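# Stand a sand core upright in its mould print

## Task

Pick up the sand core lying on the board, stand it upright in the empty print of the mould so its blade points down into the round cavity the way the core on the other side sits, and release it.

## Robot and tools

Robot: two arms, left_arm and right_arm, each with a parallel two-finger gripper. All poses are in one shared scene frame. Its origin is on the table top between the arms, +z is up, +x points out over the table, and left_arm sits on the +y side. The arm names do not match the sides of the camera images. Bases: left_arm at (-0.001, +0.294, 0) m with quat_wxyz (+0.995, 0, 0, -0.098); right_arm at (+0.048, -0.231, 0) m with quat_wxyz (+0.997, 0, 0, +0.077). The fingers extend along the gripper's +z axis and close along its y axis. end_effector_position is the point between the pads, about 1 cm short of the fingertips. Joint ranges (rad): waist -2.618 to 3.054, shoulder 0 to 3.142, elbow 0 to 3.142, wrist pitch -1.571 to 1.571, wrist yaw -1.571 to 1.571, wrist roll -2.094 to 2.094.

Row layout: every moving argument is one flat list of 16 numbers covering both arms, even if only one arm moves. The order is left_arm x, y, z, qw, qx, qy, qz, opening, then the same eight for right_arm. x, y, z are an absolute gripper position in metres and the quaternion is an absolute orientation with w first, both in the scene frame. Together they form a pose, not an offset. Opening runs from -1 (closed) to +1 (fully open, 0.094 m). A call is refused, and nothing is sent, if any target lies more than 0.6 m from that arm's last reported position along any of its gripper axes. To hold an orientation, repeat the same target quaternion every time instead of copying the reported one, which may drift. An arm meant to stay put should get its last reported pose and intended opening at every call.

Tools:
- execute_actions {actions, pictures}. actions holds at most one item. An empty list only reports the state and includes pictures. An action is {rows: up to 15 rows, steps: up to 15, default 15}. Each step is 1/30 s and applies one row, and the last row repeats if steps outnumber rows. An action needs at least 5 steps. A wait is {steps: up to 300}; it sends nothing and counts from the last result, so your reply time is included. Pictures come only with an empty list or pictures: true.
- move {target: one 16-number row, speed: m/s, 0.002 to 0.5, default 0.25; turning is capped at twice that in rad/s}. It drives each gripper in a straight line toward its pose, and both paths finish together in 0.5 to 10 s. The path starts once the robot is at rest, or after 3 s at most. The opening is sent at the start. Paths ignore obstacles and the other arm. Grippers lag, wander, and can overshoot the speed, especially near full reach. The result adds a move: line with the ending (done, off_target, moving, held, fault), the limits that acted (paced = the pose was clipped; held = a check blocked some steps, after which the arm may jump quickly), and each gripper's distance from its pose.
- wait {seconds: 0 to 10}: runs the scene without new commands.
- zoom_image {camera: cam_head_left or cam_head_right, region: [x0, y0, x1, y1] pixels, at most 504x504}: gives a closer view of the latest image. Both cameras are 504x504.
- read_manual {section: "licences"}: returns licence text only.
- finished_scene {scene}: ends and grades the scene, and cannot be undone. The goal must hold at that moment.

Controller behaviour: at each step the commanded pose is clipped to within 70 mm and 16 degrees of the measured pose. Damped IK then favours position over orientation. After an action the arm continues only to its last clipped pose, so far targets may need several calls; read the reached pose and send the rest. Motions often stop a centimetre or more off, usually low. Printed hand positions can be wrong, more so at long reach. The last 5 steps of each action are kept back and run while you reply. Only a result with nothing kept back shows the Hand target line. A pose unreachable line or HELD marks steps the clearance check changed or blocked. FAULT lines report arm stops.

Gripping: grip_measured uses the same scale as the commanded opening, with an error of up to about 1 mm. The last number in each arm's Joint positions is the measured opening in metres. To hold something, command about 0.03 below grip_measured; a smaller gap gives a lighter grip. Pads push up to about 50 to 62 N, with a spike at first contact. Something may occasionally tug a held part or push a loose one.

Avoid: dropping the core, knocking anything off the table (this fails the task), slamming, hard pushes, and arms hitting or pressing each other. Slow down near contact, because faster moves and targets set deeper past contact press harder. Holding loads heats the motors: a MOTOR HOT warning appears at 75 °C, the arm stops for 10 s at 90 °C, and at 100 °C the arm goes limp and falls. Release promptly. Robot time, reply time and effort all count, so move smoothly and efficiently.

Each tool is called after "Emit:" as name([rows], argument=value, ...), one row to a line, values as JSON.

## Session

I'll start by looking at the current state of the scene.

Emit:
execute_actions(actions=[])

Scene clock: 0.00 s of 4800.00 s.
left_arm: end_effector_position=(+0.2730, +0.0874, +0.1745) grip_measured=+1.000 end_effector_quat_wxyz=(+0.080, -0.555, +0.825, -0.073) | right_arm: end_effector_position=(+0.4103, -0.3498, +0.3850) grip_measured=+1.000 end_effector_quat_wxyz=(+0.356, -0.387, +0.781, -0.336)
Joint positions: left_arm=[-0.512  1.675  1.58  -1.292 -0.115 -1.883  0.094] | right_arm=[-0.488  1.336  1.679 -0.891 -0.033 -1.235  0.094]
Joint velocities: left_arm=[-0.002  0.002 -0.007  0.022 -0.022 -0.066  0.   ] | right_arm=[ 0.002 -0.002  0.012 -0.081  0.022  0.022  0.   ]
Motor temperatures (°C, as the motors report them): left_arm=[29 30 30 31 31 32] | right_arm=[30 29 31 31 30 29]
Hand target (left_arm): +0.273, +0.089, +0.180; +0.085, -0.555, +0.824, -0.076
Hand target (right_arm): +0.409, -0.349, +0.394; +0.365, -0.384, +0.776, -0.342

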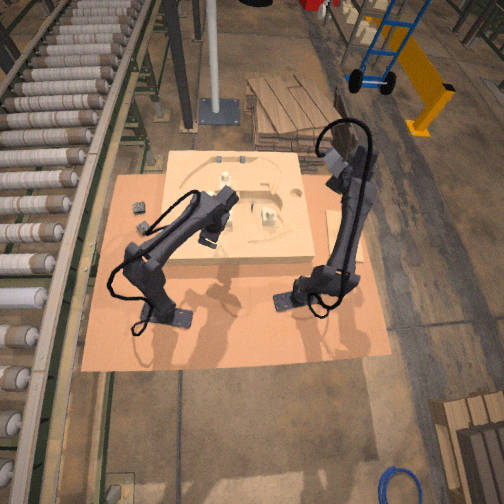

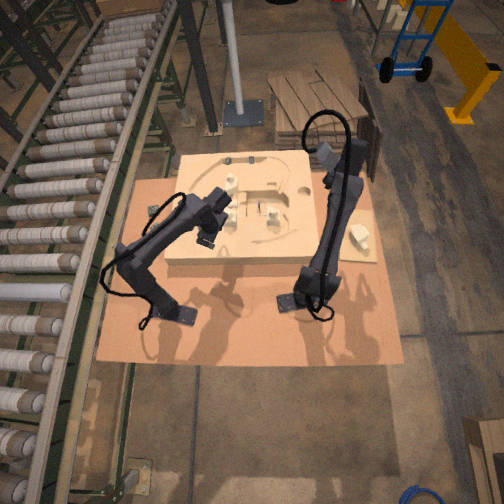

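Emit:
zoom_image(camera="cam_head_left", region=[150, 140, 330, 280])

Emit:
zoom_image(camera="cam_head_right", region=[150, 140, 400, 280])

Region (150, 140, 330, 280) of cam_head_left's 504x504 image, scaled by 2.800, with more detail than that image has.

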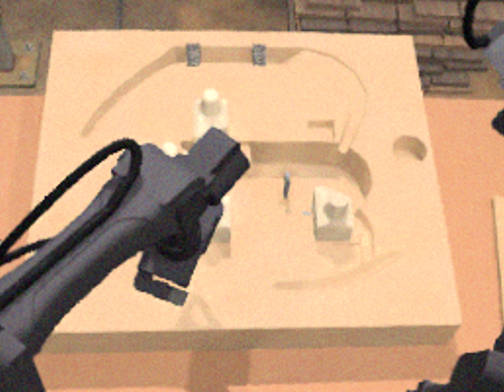

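Region (150, 140, 400, 280) of cam_head_right's 504x504 image, scaled by 2.016, with more detail than that image has; it fills the top 282 rows of this view, and the rest is white.

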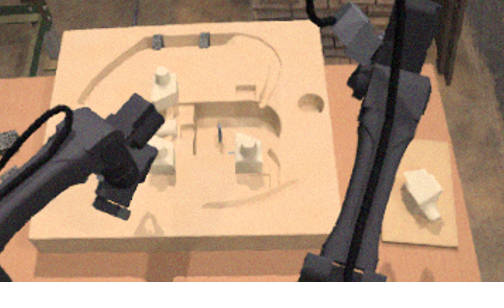

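Emit:
move(target=[0.13, 0.46, 0.18, 0.0, -0.555, 0.832, 0.0, 1.0, 0.10, -0.47, 0.22, 0.25, -0.1, 0.93, -0.25, 1.0], speed=0.3)

Scene clock: 4.60 s of 4800.00 s.
left_arm: end_effector_position=(+0.1351, +0.4697, +0.1740) grip_measured=+1.000 end_effector_quat_wxyz=(+0.011, -0.557, +0.831, +0.007) | right_arm: end_effector_position=(+0.0945, -0.4742, +0.2202) grip_measured=+1.000 end_effector_quat_wxyz=(+0.228, -0.108, +0.933, -0.258)
Joint positions: left_arm=[ 1.102  1.372  1.311 -1.484 -0.006 -0.276  0.094] | right_arm=[-1.961  1.104  1.133 -1.217 -0.604 -1.917  0.094]
Joint velocities: left_arm=[-0.002  0.002 -0.022 -0.007  0.081 -0.007  0.   ] | right_arm=[ 0.007 -0.017 -0.007 -0.022 -0.007 -0.007  0.   ]
Motor temperatures (°C, as the motors report them): left_arm=[29 30 31 31 31 32] | right_arm=[30 29 32 31 30 29]
Hand target (left_arm): +0.136, +0.473, +0.181; +0.017, -0.556, +0.831, +0.007
Hand target (right_arm): +0.097, -0.472, +0.218; +0.240, -0.104, +0.932, -0.249
Off the commanded pose (left_arm): 0.013 m, 2 deg.
Off the commanded pose (right_arm): 0.007 m, 3 deg.
Kept back: nothing.
move: off_target (left_arm, right_arm)

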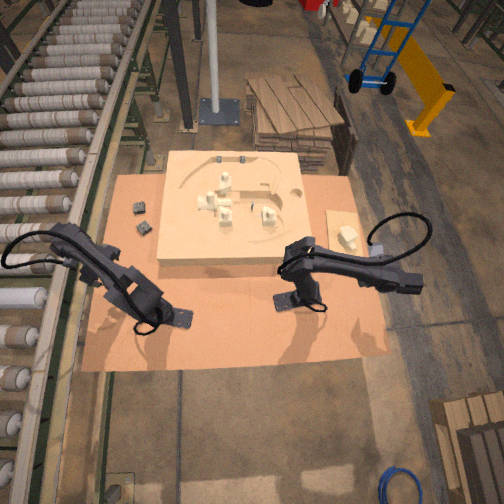

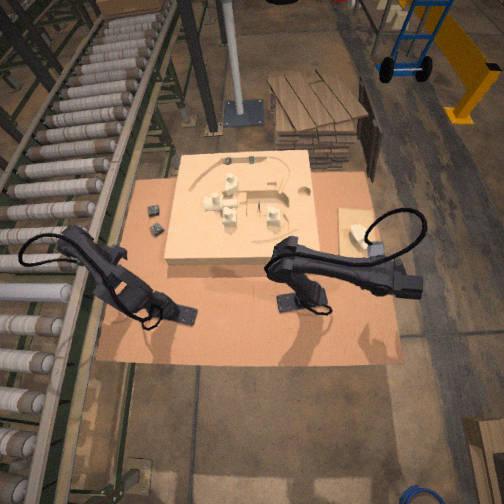

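Emit:
zoom_image(camera="cam_head_left", region=[180, 160, 310, 250])

Emit:
zoom_image(camera="cam_head_right", region=[185, 160, 315, 250])

Emit:
zoom_image(camera="cam_head_left", region=[315, 200, 385, 270])

Region (180, 160, 310, 250) of cam_head_left's 504x504 image, scaled by 3.877, with more detail than that image has; it fills the top 349 rows of this view, and the rest is white.

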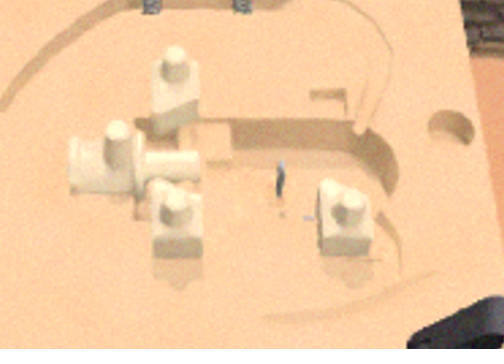

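Region (185, 160, 315, 250) of cam_head_right's 504x504 image, scaled by 3.877, with more detail than that image has; it fills the top 349 rows of this view, and the rest is white.

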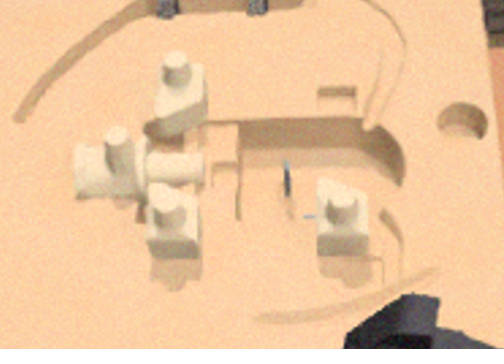

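Region (315, 200, 385, 270) of cam_head_left's 504x504 image, scaled by 7.200, with more detail than that image has.

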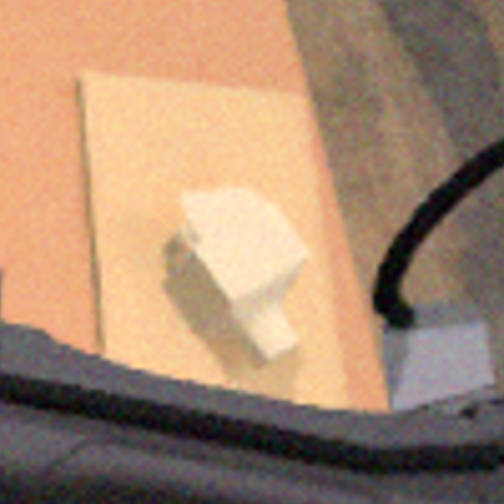

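Emit:
zoom_image(camera="cam_head_left", region=[240, 175, 295, 240])

Emit:
zoom_image(camera="cam_head_right", region=[245, 175, 300, 240])

Emit:
zoom_image(camera="cam_head_left", region=[190, 165, 250, 235])

Region (240, 175, 295, 240) of cam_head_left's 504x504 image, scaled by 7.754, with more detail than that image has; it fills the left 426 columns of this view, and the rest is white.

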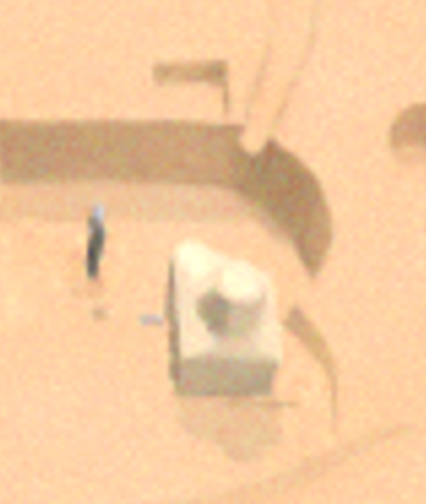

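Region (245, 175, 300, 240) of cam_head_right's 504x504 image, scaled by 7.754, with more detail than that image has; it fills the left 426 columns of this view, and the rest is white.

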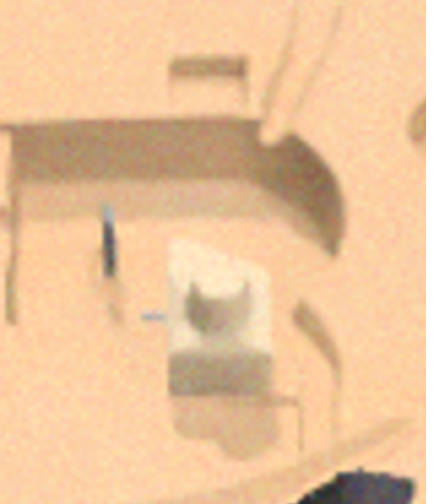

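Region (190, 165, 250, 235) of cam_head_left's 504x504 image, scaled by 7.200, with more detail than that image has; it fills the left 432 columns of this view, and the rest is white.

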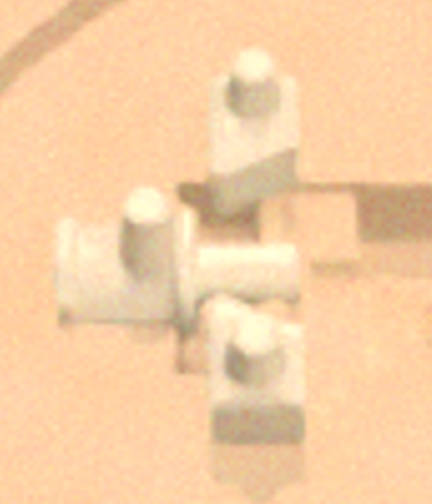

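Emit:
zoom_image(camera="cam_head_left", region=[328, 218, 368, 258])

Emit:
zoom_image(camera="cam_head_right", region=[338, 215, 378, 255])

Region (328, 218, 368, 258) of cam_head_left's 504x504 image, scaled by 12.600, with more detail than that image has.

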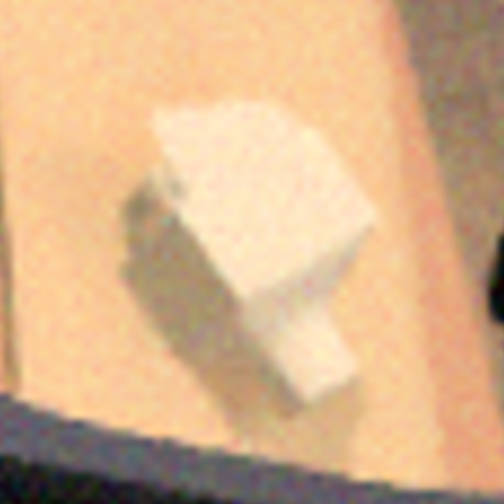

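Region (338, 215, 378, 255) of cam_head_right's 504x504 image, scaled by 12.600, with more detail than that image has.

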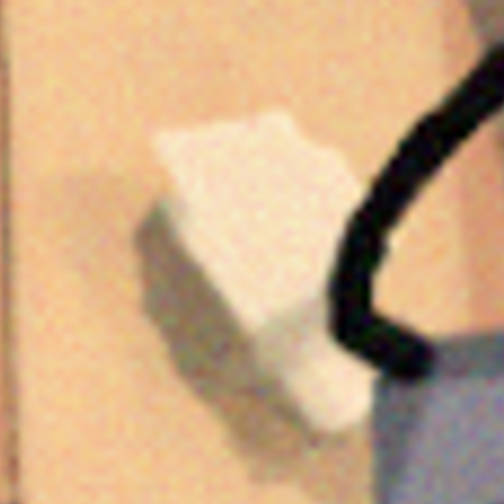

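Emit:
zoom_image(camera="cam_head_left", region=[100, 270, 220, 380])

Emit:
zoom_image(camera="cam_head_left", region=[260, 230, 400, 360])

Region (100, 270, 220, 380) of cam_head_left's 504x504 image, scaled by 4.200, with more detail than that image has; it fills the top 462 rows of this view, and the rest is white.

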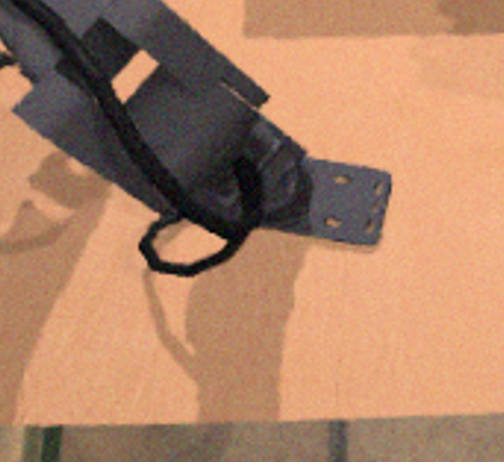

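Region (260, 230, 400, 360) of cam_head_left's 504x504 image, scaled by 3.600, with more detail than that image has; it fills the top 468 rows of this view, and the rest is white.

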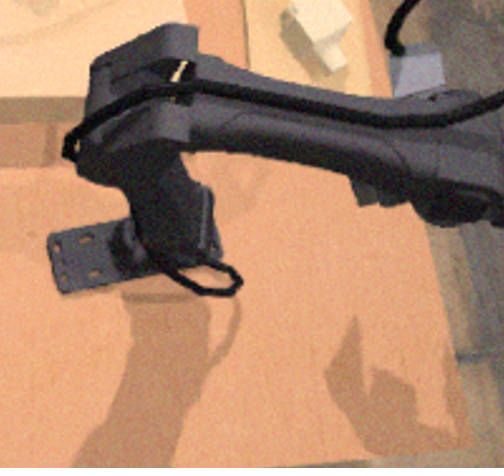

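Emit:
zoom_image(camera="cam_head_left", region=[70, 340, 130, 390])

Emit:
zoom_image(camera="cam_head_left", region=[350, 320, 410, 370])

Emit:
zoom_image(camera="cam_head_left", region=[95, 140, 185, 200])

Emit:
zoom_image(camera="cam_head_left", region=[280, 140, 370, 220])

Region (70, 340, 130, 390) of cam_head_left's 504x504 image, scaled by 8.400, with more detail than that image has.

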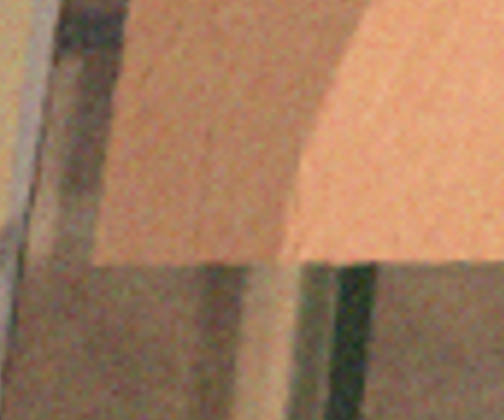

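Region (350, 320, 410, 370) of cam_head_left's 504x504 image, scaled by 8.400, with more detail than that image has.

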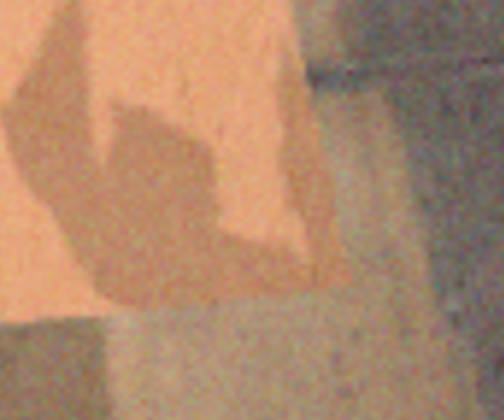

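Region (95, 140, 185, 200) of cam_head_left's 504x504 image, scaled by 5.600, with more detail than that image has.

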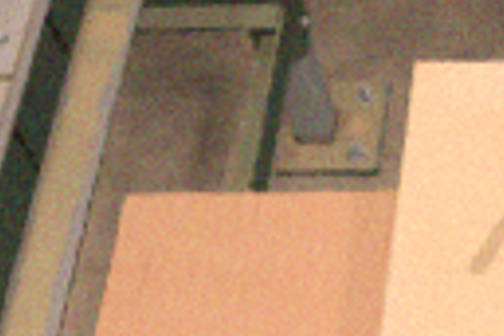

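Region (280, 140, 370, 220) of cam_head_left's 504x504 image, scaled by 5.600, with more detail than that image has.

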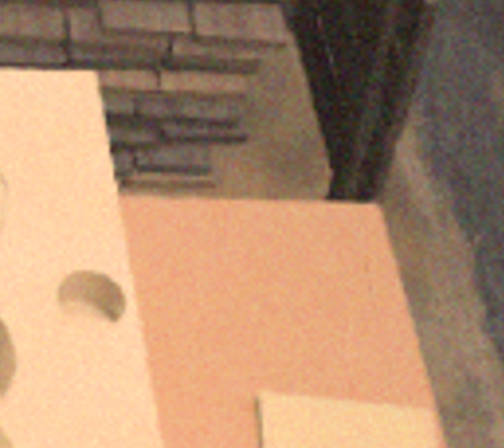

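Emit:
zoom_image(camera="cam_head_right", region=[80, 330, 140, 380])

Emit:
zoom_image(camera="cam_head_right", region=[365, 330, 425, 380])

Emit:
zoom_image(camera="cam_head_right", region=[115, 140, 205, 200])

Emit:
zoom_image(camera="cam_head_right", region=[290, 140, 380, 220])

Region (80, 330, 140, 380) of cam_head_right's 504x504 image, scaled by 8.400, with more detail than that image has.

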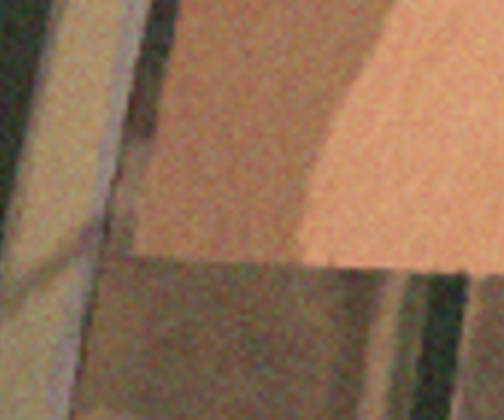

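Region (365, 330, 425, 380) of cam_head_right's 504x504 image, scaled by 8.400, with more detail than that image has.

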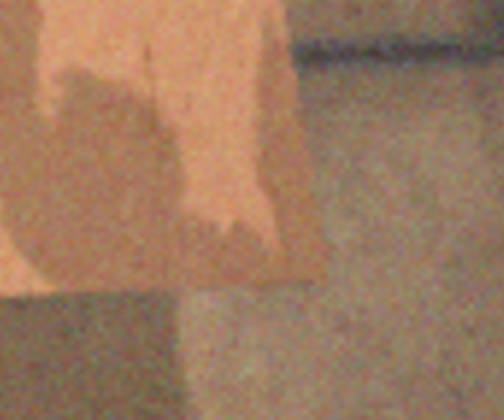

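Region (115, 140, 205, 200) of cam_head_right's 504x504 image, scaled by 5.600, with more detail than that image has.

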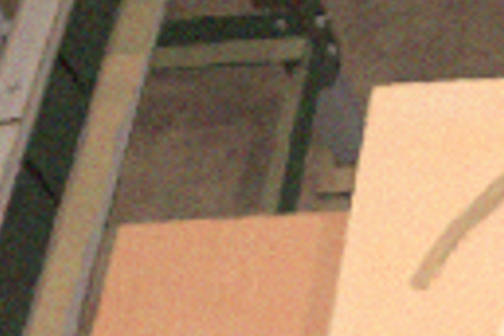

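Region (290, 140, 380, 220) of cam_head_right's 504x504 image, scaled by 5.600, with more detail than that image has.

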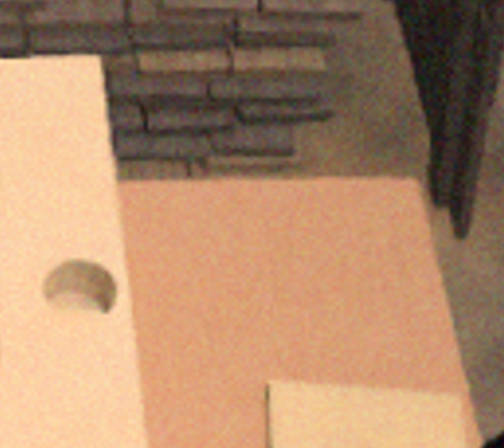

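Emit:
zoom_image(camera="cam_head_left", region=[140, 235, 200, 285])

Emit:
zoom_image(camera="cam_head_right", region=[145, 235, 205, 285])

Emit:
zoom_image(camera="cam_head_left", region=[270, 200, 340, 280])

Region (140, 235, 200, 285) of cam_head_left's 504x504 image, scaled by 8.400, with more detail than that image has.

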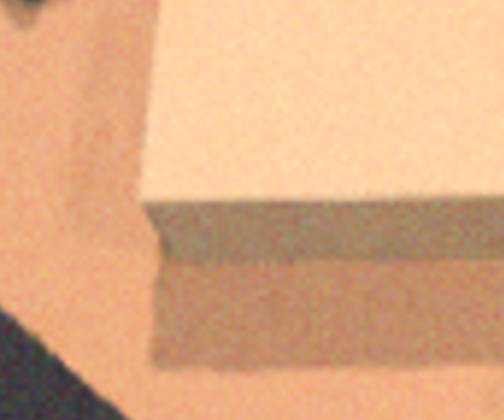

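Region (145, 235, 205, 285) of cam_head_right's 504x504 image, scaled by 8.400, with more detail than that image has.

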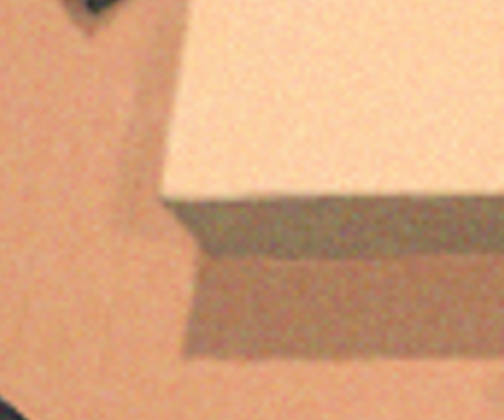

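Region (270, 200, 340, 280) of cam_head_left's 504x504 image, scaled by 6.300, with more detail than that image has; it fills the left 441 columns of this view, and the rest is white.

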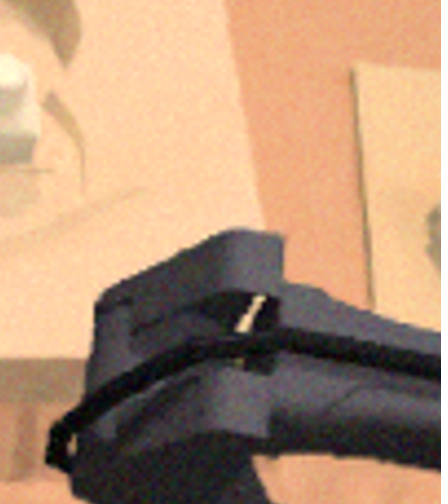

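Emit:
zoom_image(camera="cam_head_left", region=[250, 176, 280, 206])

Emit:
zoom_image(camera="cam_head_right", region=[257, 175, 287, 205])

Region (250, 176, 280, 206) of cam_head_left's 504x504 image, scaled by 16.800, with more detail than that image has.

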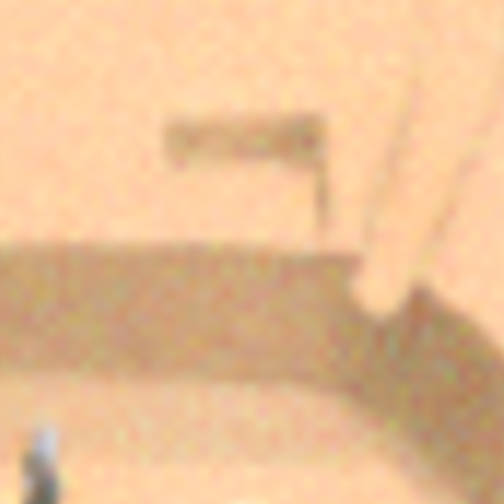

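Region (257, 175, 287, 205) of cam_head_right's 504x504 image, scaled by 16.800, with more detail than that image has.

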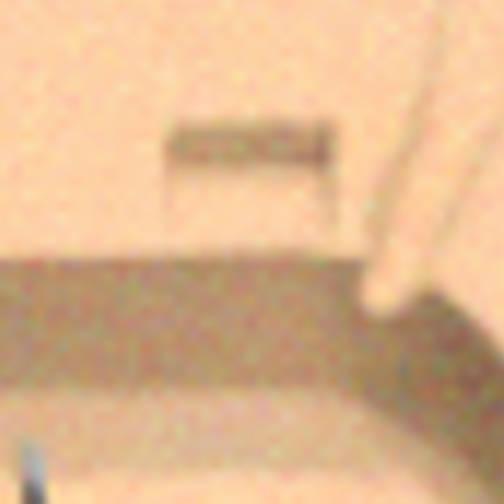

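Emit:
zoom_image(camera="cam_head_left", region=[253, 200, 285, 232])

Emit:
zoom_image(camera="cam_head_right", region=[257, 200, 289, 232])

Emit:
zoom_image(camera="cam_head_left", region=[208, 168, 242, 202])

Emit:
zoom_image(camera="cam_head_right", region=[214, 169, 248, 203])

Region (253, 200, 285, 232) of cam_head_left's 504x504 image, scaled by 15.750, with more detail than that image has.

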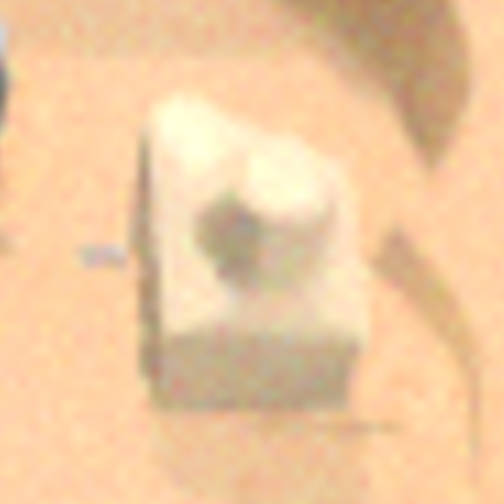

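Region (257, 200, 289, 232) of cam_head_right's 504x504 image, scaled by 15.750, with more detail than that image has.

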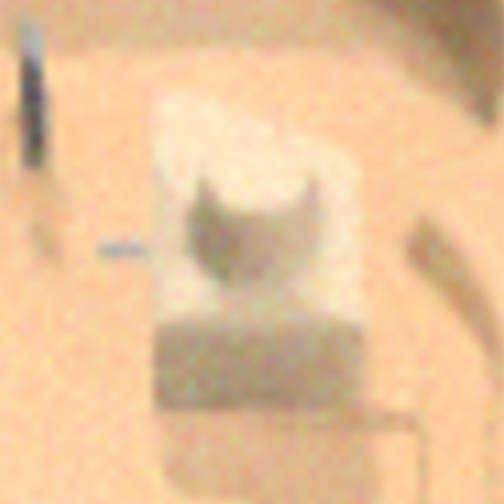

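Region (208, 168, 242, 202) of cam_head_left's 504x504 image, scaled by 14.824, with more detail than that image has.

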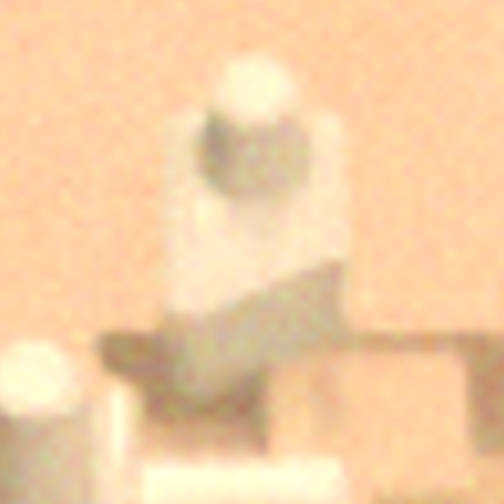

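Region (214, 169, 248, 203) of cam_head_right's 504x504 image, scaled by 14.824, with more detail than that image has.

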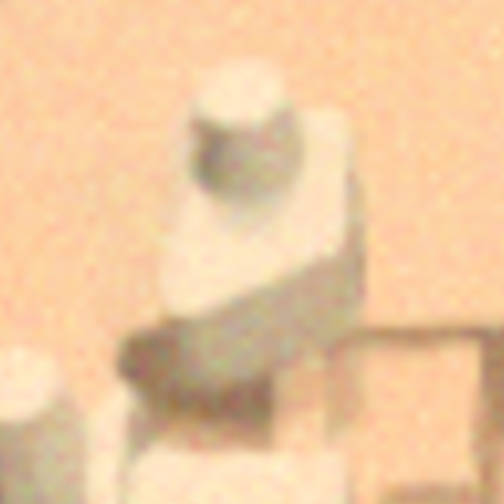

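Emit:
zoom_image(camera="cam_head_right", region=[340, 200, 440, 310])

Emit:
zoom_image(camera="cam_head_right", region=[15, 215, 145, 310])

Region (340, 200, 440, 310) of cam_head_right's 504x504 image, scaled by 4.582, with more detail than that image has; it fills the left 458 columns of this view, and the rest is white.

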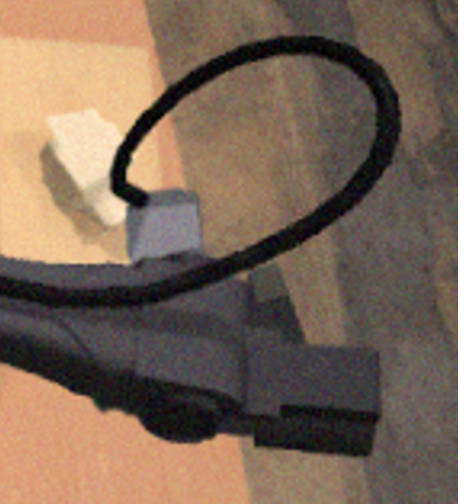

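Region (15, 215, 145, 310) of cam_head_right's 504x504 image, scaled by 3.877, with more detail than that image has; it fills the top 368 rows of this view, and the rest is white.

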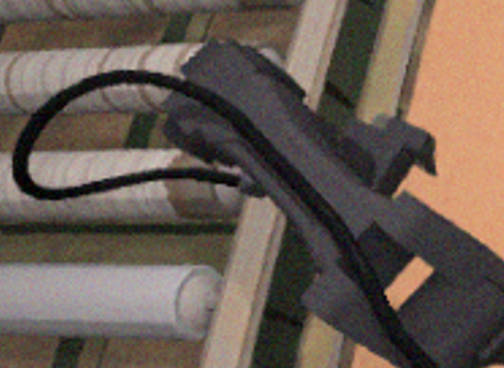

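Emit:
move(target=[0.1351, 0.4697, 0.1740, 0.011, -0.557, 0.831, 0.007, 1.0, 0.10, -0.49, 0.17, 0.0, 0.574, 0.819, 0.0, 1.0], speed=0.5)

Scene clock: 24.80 s of 4800.00 s.
left_arm: end_effector_position=(+0.1351, +0.4696, +0.1740) grip_measured=+1.000 end_effector_quat_wxyz=(+0.011, -0.555, +0.832, +0.006) | right_arm: end_effector_position=(+0.0996, -0.4864, +0.1629) grip_measured=+1.000 end_effector_quat_wxyz=(-0.000, +0.573, +0.820, +0.001)
Joint positions: left_arm=[ 1.102  1.372  1.311 -1.485 -0.005 -0.273  0.094] | right_arm=[-1.529  1.535  1.409 -1.448 -0.001 -0.156  0.094]
Joint velocities: left_arm=[-0.007 -0.017 -0.002  0.007 -0.066 -0.022  0.   ] | right_arm=[ 0.017 -0.012  0.002 -0.095  0.007 -0.022  0.   ]
Motor temperatures (°C, as the motors report them): left_arm=[29 30 33 31 31 32] | right_arm=[30 29 33 31 30 29]
Hand target (left_arm): +0.135, +0.470, +0.174; +0.011, -0.557, +0.831, +0.007
Hand target (right_arm): +0.101, -0.491, +0.170; +0.003, +0.573, +0.819, -0.007
Off the commanded pose (left_arm): 0.000 m, 0 deg.
Off the commanded pose (right_arm): 0.008 m, 0 deg.
Kept back: nothing.
After step 90, 14.87 s passed at rest.
move: done

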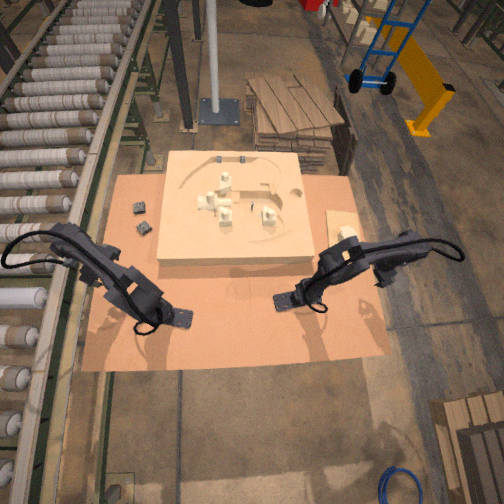

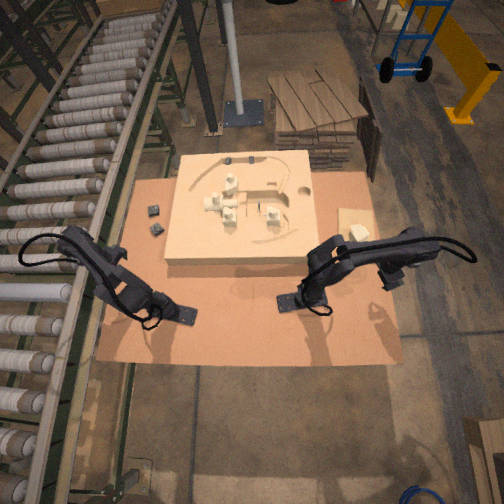

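Emit:
zoom_image(camera="cam_head_left", region=[360, 215, 470, 305])

Emit:
zoom_image(camera="cam_head_right", region=[365, 215, 480, 305])

Region (360, 215, 470, 305) of cam_head_left's 504x504 image, scaled by 4.582, with more detail than that image has; it fills the top 412 rows of this view, and the rest is white.

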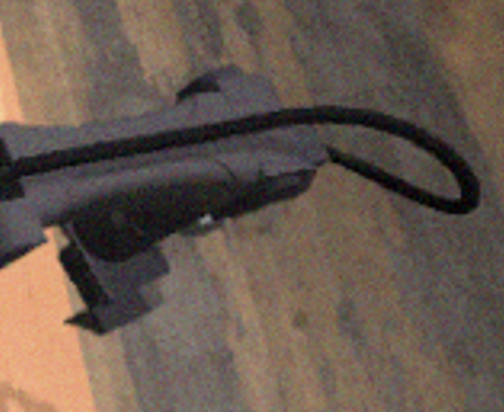

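Region (365, 215, 480, 305) of cam_head_right's 504x504 image, scaled by 4.383, with more detail than that image has; it fills the top 394 rows of this view, and the rest is white.

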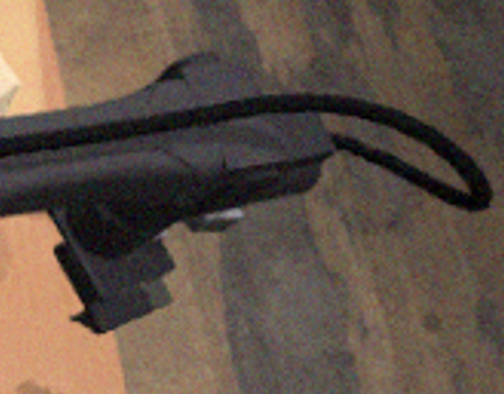

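Emit:
move(target=[0.1351, 0.4697, 0.1740, 0.011, -0.557, 0.831, 0.007, 1.0, 0.259, -0.5065, 0.125, -0.0574, 0.9362, 0.1820, 0.2952, 1.0], speed=0.5)

Scene clock: 28.33 s of 4800.00 s.
left_arm: end_effector_position=(+0.1351, +0.4696, +0.1740) grip_measured=+1.000 end_effector_quat_wxyz=(+0.011, -0.555, +0.832, +0.006) | right_arm: end_effector_position=(+0.2572, -0.5096, +0.1168) grip_measured=+1.000 end_effector_quat_wxyz=(-0.068, +0.938, +0.182, +0.288)
Joint positions: left_arm=[ 1.102  1.372  1.311 -1.485 -0.005 -0.273  0.094] | right_arm=[-1.376  1.859  1.469 -1.232 -0.599  1.52   0.094]
Joint velocities: left_arm=[-0.007  0.007  0.012 -0.007 -0.081  0.022  0.   ] | right_arm=[-0.007 -0.022 -0.012 -0.066 -0.037  0.007  0.   ]
Motor temperatures (°C, as the motors report them): left_arm=[29 30 33 31 31 32] | right_arm=[30 30 33 31 30 29]
Hand target (left_arm): +0.135, +0.470, +0.174; +0.011, -0.557, +0.831, +0.007
Hand target (right_arm): +0.260, -0.506, +0.123; -0.062, +0.936, +0.183, +0.295
Off the commanded pose (left_arm): 0.000 m, 0 deg.
Off the commanded pose (right_arm): 0.009 m, 1 deg.
Kept back: nothing.
move: done

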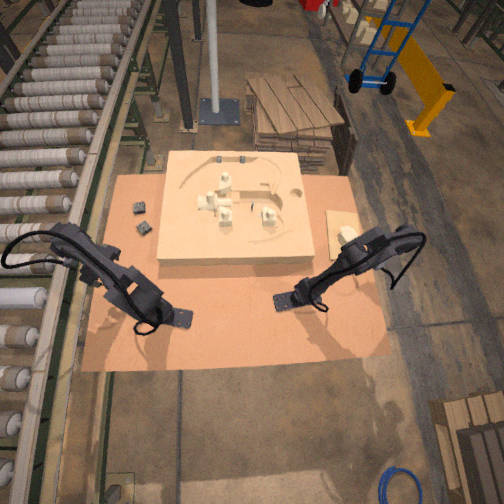

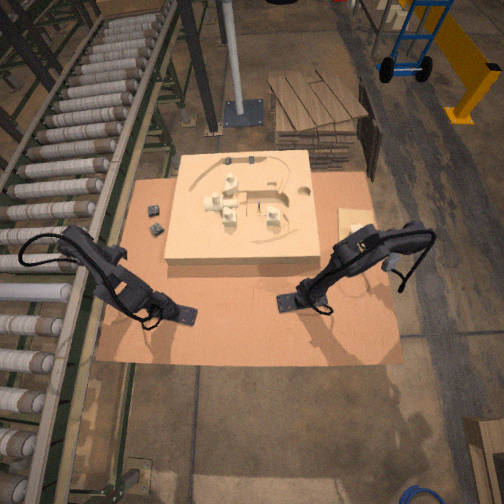

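Emit:
zoom_image(camera="cam_head_left", region=[320, 205, 430, 300])

Emit:
zoom_image(camera="cam_head_right", region=[330, 205, 440, 300])

Region (320, 205, 430, 300) of cam_head_left's 504x504 image, scaled by 4.582, with more detail than that image has; it fills the top 435 rows of this view, and the rest is white.

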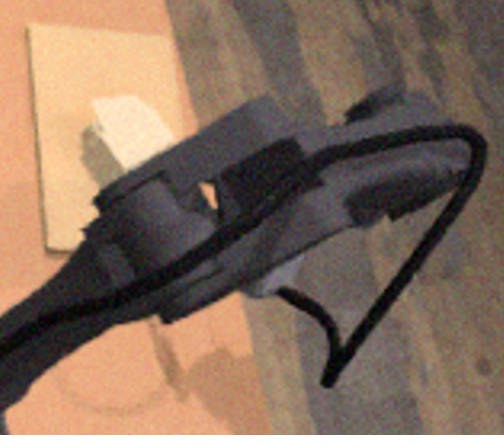

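Region (330, 205, 440, 300) of cam_head_right's 504x504 image, scaled by 4.582, with more detail than that image has; it fills the top 435 rows of this view, and the rest is white.

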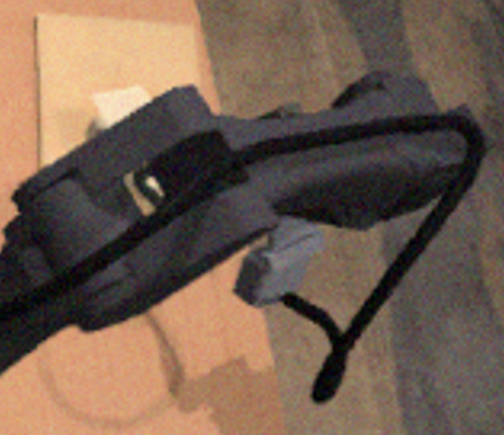

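Emit:
zoom_image(camera="cam_head_right", region=[372, 245, 412, 285])

Emit:
zoom_image(camera="cam_head_left", region=[362, 245, 402, 285])

Region (372, 245, 412, 285) of cam_head_right's 504x504 image, scaled by 12.600, with more detail than that image has.

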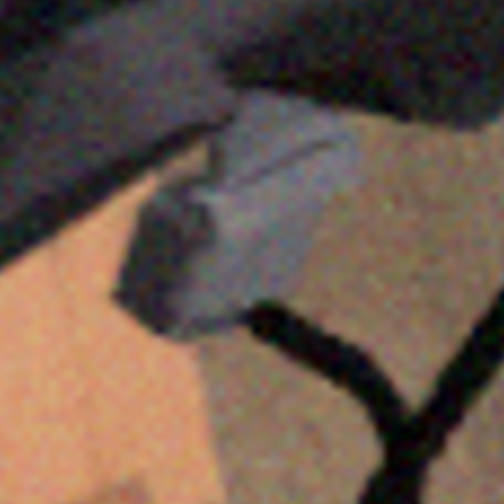

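Region (362, 245, 402, 285) of cam_head_left's 504x504 image, scaled by 12.600, with more detail than that image has.

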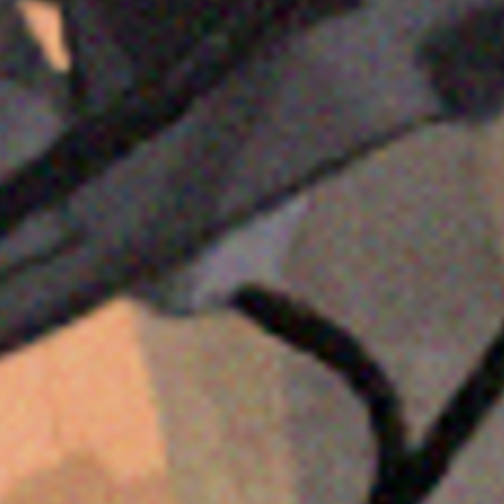

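Emit:
zoom_image(camera="cam_head_left", region=[320, 222, 364, 266])

Region (320, 222, 364, 266) of cam_head_left's 504x504 image, scaled by 11.455, with more detail than that image has.

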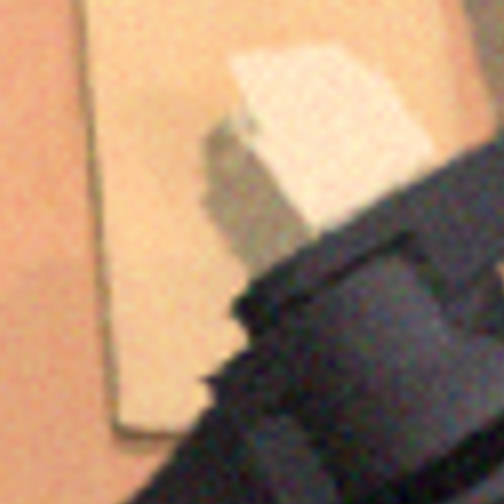

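Emit:
move(target=[0.1351, 0.4697, 0.1740, 0.011, -0.557, 0.831, 0.007, 1.0, 0.303, -0.488, 0.057, -0.0542, 0.9412, 0.1829, 0.2788, 1.0], speed=0.12)

Scene clock: 32.20 s of 4800.00 s.
left_arm: end_effector_position=(+0.1351, +0.4696, +0.1740) grip_measured=+1.000 end_effector_quat_wxyz=(+0.011, -0.555, +0.832, +0.006) | right_arm: end_effector_position=(+0.3047, -0.4917, +0.0632) grip_measured=+1.000 end_effector_quat_wxyz=(-0.046, +0.940, +0.186, +0.283)
Joint positions: left_arm=[ 1.102  1.372  1.311 -1.485 -0.005 -0.273  0.094] | right_arm=[-1.217  1.859  1.255 -0.868 -0.575  1.716  0.094]
Joint velocities: left_arm=[-0.002  0.007  0.007  0.007  0.007 -0.051  0.   ] | right_arm=[-0.002  0.007 -0.002  0.066  0.007  0.066  0.   ]
Motor temperatures (°C, as the motors report them): left_arm=[29 30 33 31 31 32] | right_arm=[30 30 33 31 30 29]
Hand target (left_arm): +0.135, +0.470, +0.174; +0.011, -0.557, +0.831, +0.007
Hand target (right_arm): +0.304, -0.488, +0.057; -0.053, +0.941, +0.182, +0.280
Off the commanded pose (left_arm): 0.000 m, 0 deg.
Off the commanded pose (right_arm): 0.007 m, 1 deg.
Kept back: nothing.
move: done

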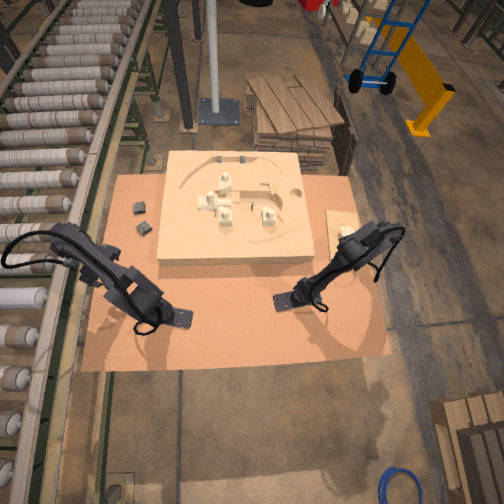

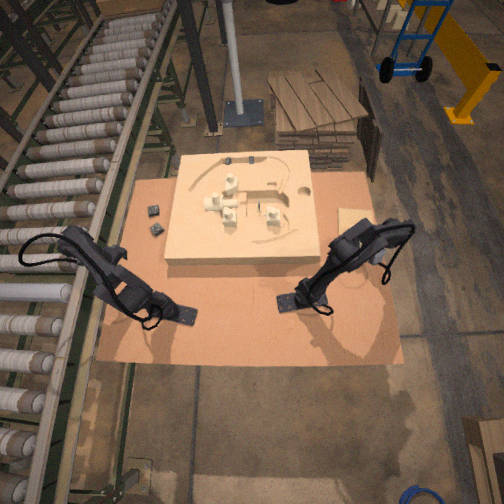

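Emit:
zoom_image(camera="cam_head_left", region=[325, 210, 405, 290])

Emit:
zoom_image(camera="cam_head_right", region=[335, 205, 415, 285])

Region (325, 210, 405, 290) of cam_head_left's 504x504 image, scaled by 6.300, with more detail than that image has.

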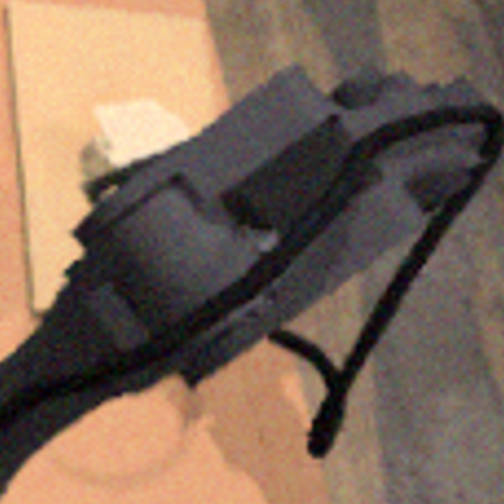

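Region (335, 205, 415, 285) of cam_head_right's 504x504 image, scaled by 6.300, with more detail than that image has.

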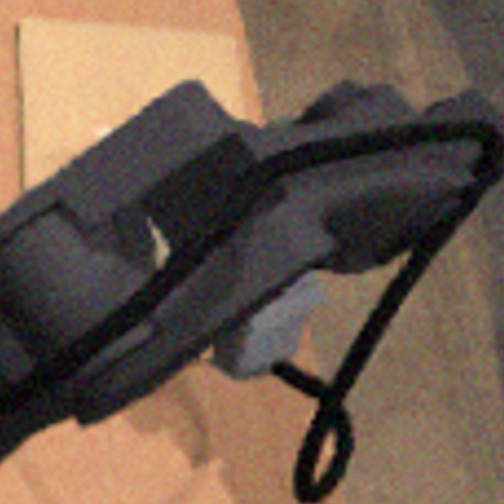

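Emit:
zoom_image(camera="cam_head_left", region=[330, 220, 360, 250])

Region (330, 220, 360, 250) of cam_head_left's 504x504 image, scaled by 16.800, with more detail than that image has.

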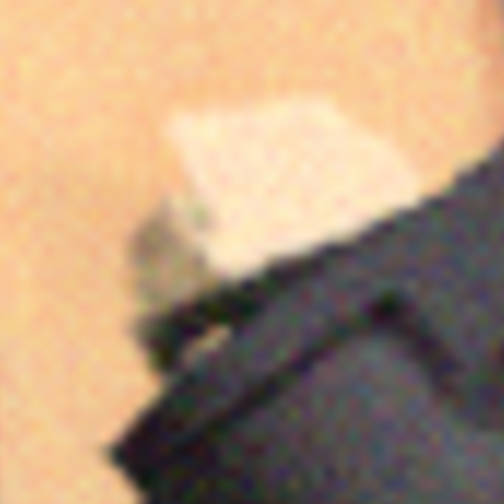

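Emit:
move(target=[0.1351, 0.4697, 0.1740, 0.011, -0.557, 0.831, 0.007, 1.0, 0.303, -0.488, 0.044, -0.0542, 0.9412, 0.1829, 0.2788, 1.0], speed=0.05)

Scene clock: 33.97 s of 4800.00 s.
left_arm: end_effector_position=(+0.1351, +0.4696, +0.1740) grip_measured=+1.000 end_effector_quat_wxyz=(+0.011, -0.555, +0.832, +0.006) | right_arm: end_effector_position=(+0.3037, -0.4907, +0.0484) grip_measured=+1.000 end_effector_quat_wxyz=(-0.050, +0.941, +0.184, +0.281)
Joint positions: left_arm=[ 1.102  1.372  1.311 -1.485 -0.005 -0.273  0.094] | right_arm=[-1.217  1.883  1.225 -0.824 -0.572  1.718  0.094]
Joint velocities: left_arm=[ 0.002 -0.027  0.007 -0.022  0.037 -0.022  0.   ] | right_arm=[ 0.007 -0.002  0.007  0.066  0.051  0.022  0.   ]
Motor temperatures (°C, as the motors report them): left_arm=[29 30 33 31 31 32] | right_arm=[30 31 33 31 30 29]
Hand target (left_arm): +0.135, +0.470, +0.174; +0.011, -0.557, +0.831, +0.007
Hand target (right_arm): +0.303, -0.488, +0.044; -0.054, +0.941, +0.183, +0.279
Off the commanded pose (left_arm): 0.000 m, 0 deg.
Off the commanded pose (right_arm): 0.005 m, 1 deg.
Kept back: nothing.
move: done

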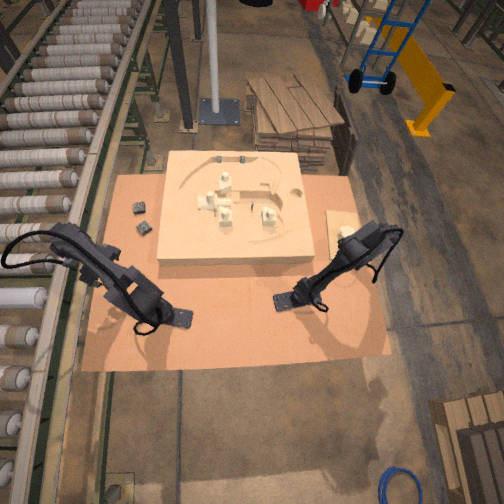

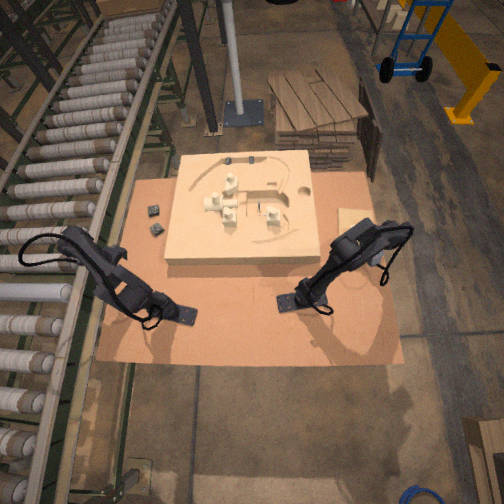

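Emit:
execute_actions([
  {"rows": [[0.1351, 0.4697, 0.1740, 0.011, -0.557, 0.831, 0.007, 1.0, 0.3037, -0.4907, 0.0484, -0.050, 0.941, 0.184, 0.281, 0.12]], "steps": 15},
], pictures=true)

Scene clock: 34.60 s of 4800.00 s.
left_arm: end_effector_position=(+0.1351, +0.4696, +0.1740) grip_measured=+1.000 end_effector_quat_wxyz=(+0.011, -0.555, +0.832, +0.006) | right_arm: end_effector_position=(+0.3043, -0.4923, +0.0484) grip_measured=+0.151 end_effector_quat_wxyz=(-0.046, +0.941, +0.185, +0.281)
Joint positions: left_arm=[ 1.102  1.372  1.311 -1.485 -0.005 -0.273  0.094] | right_arm=[-1.217  1.883  1.225 -0.817 -0.571  1.718  0.054]
Joint velocities: left_arm=[ 0.002 -0.002  0.017  0.007  0.051  0.007  0.   ] | right_arm=[ 0.017  0.002 -0.002 -0.007  0.022 -0.051 -0.001]
Motor temperatures (°C, as the motors report them): left_arm=[29 30 33 31 31 32] | right_arm=[30 31 33 31 30 29]
Steps of this call (steps 1 to 9: nothing new was sent; steps 10 to 19: the first 10 steps of this action). Readings (end_effector_position):
10: left_arm (+0.1351, +0.4696, +0.1740) | right_arm (+0.3039, -0.4912, +0.0484)
11: left_arm (+0.1351, +0.4696, +0.1740) | right_arm (+0.3039, -0.4912, +0.0484)
13: left_arm (+0.1351, +0.4696, +0.1740) | right_arm (+0.3043, -0.4923, +0.0484)
17: left_arm (+0.1351, +0.4696, +0.1740) | right_arm (+0.3043, -0.4923, +0.0484)
19: the state above

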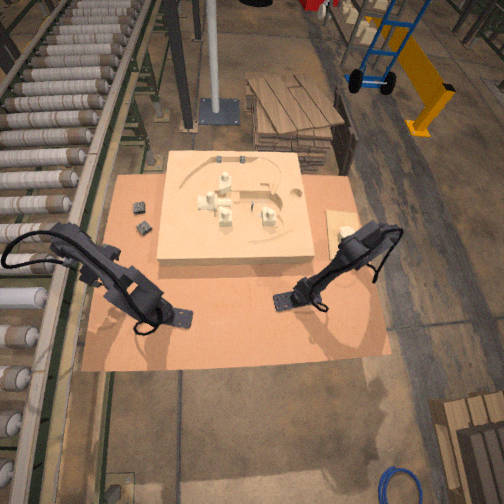

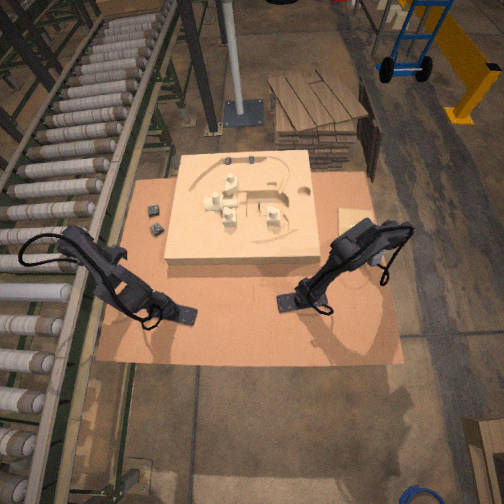

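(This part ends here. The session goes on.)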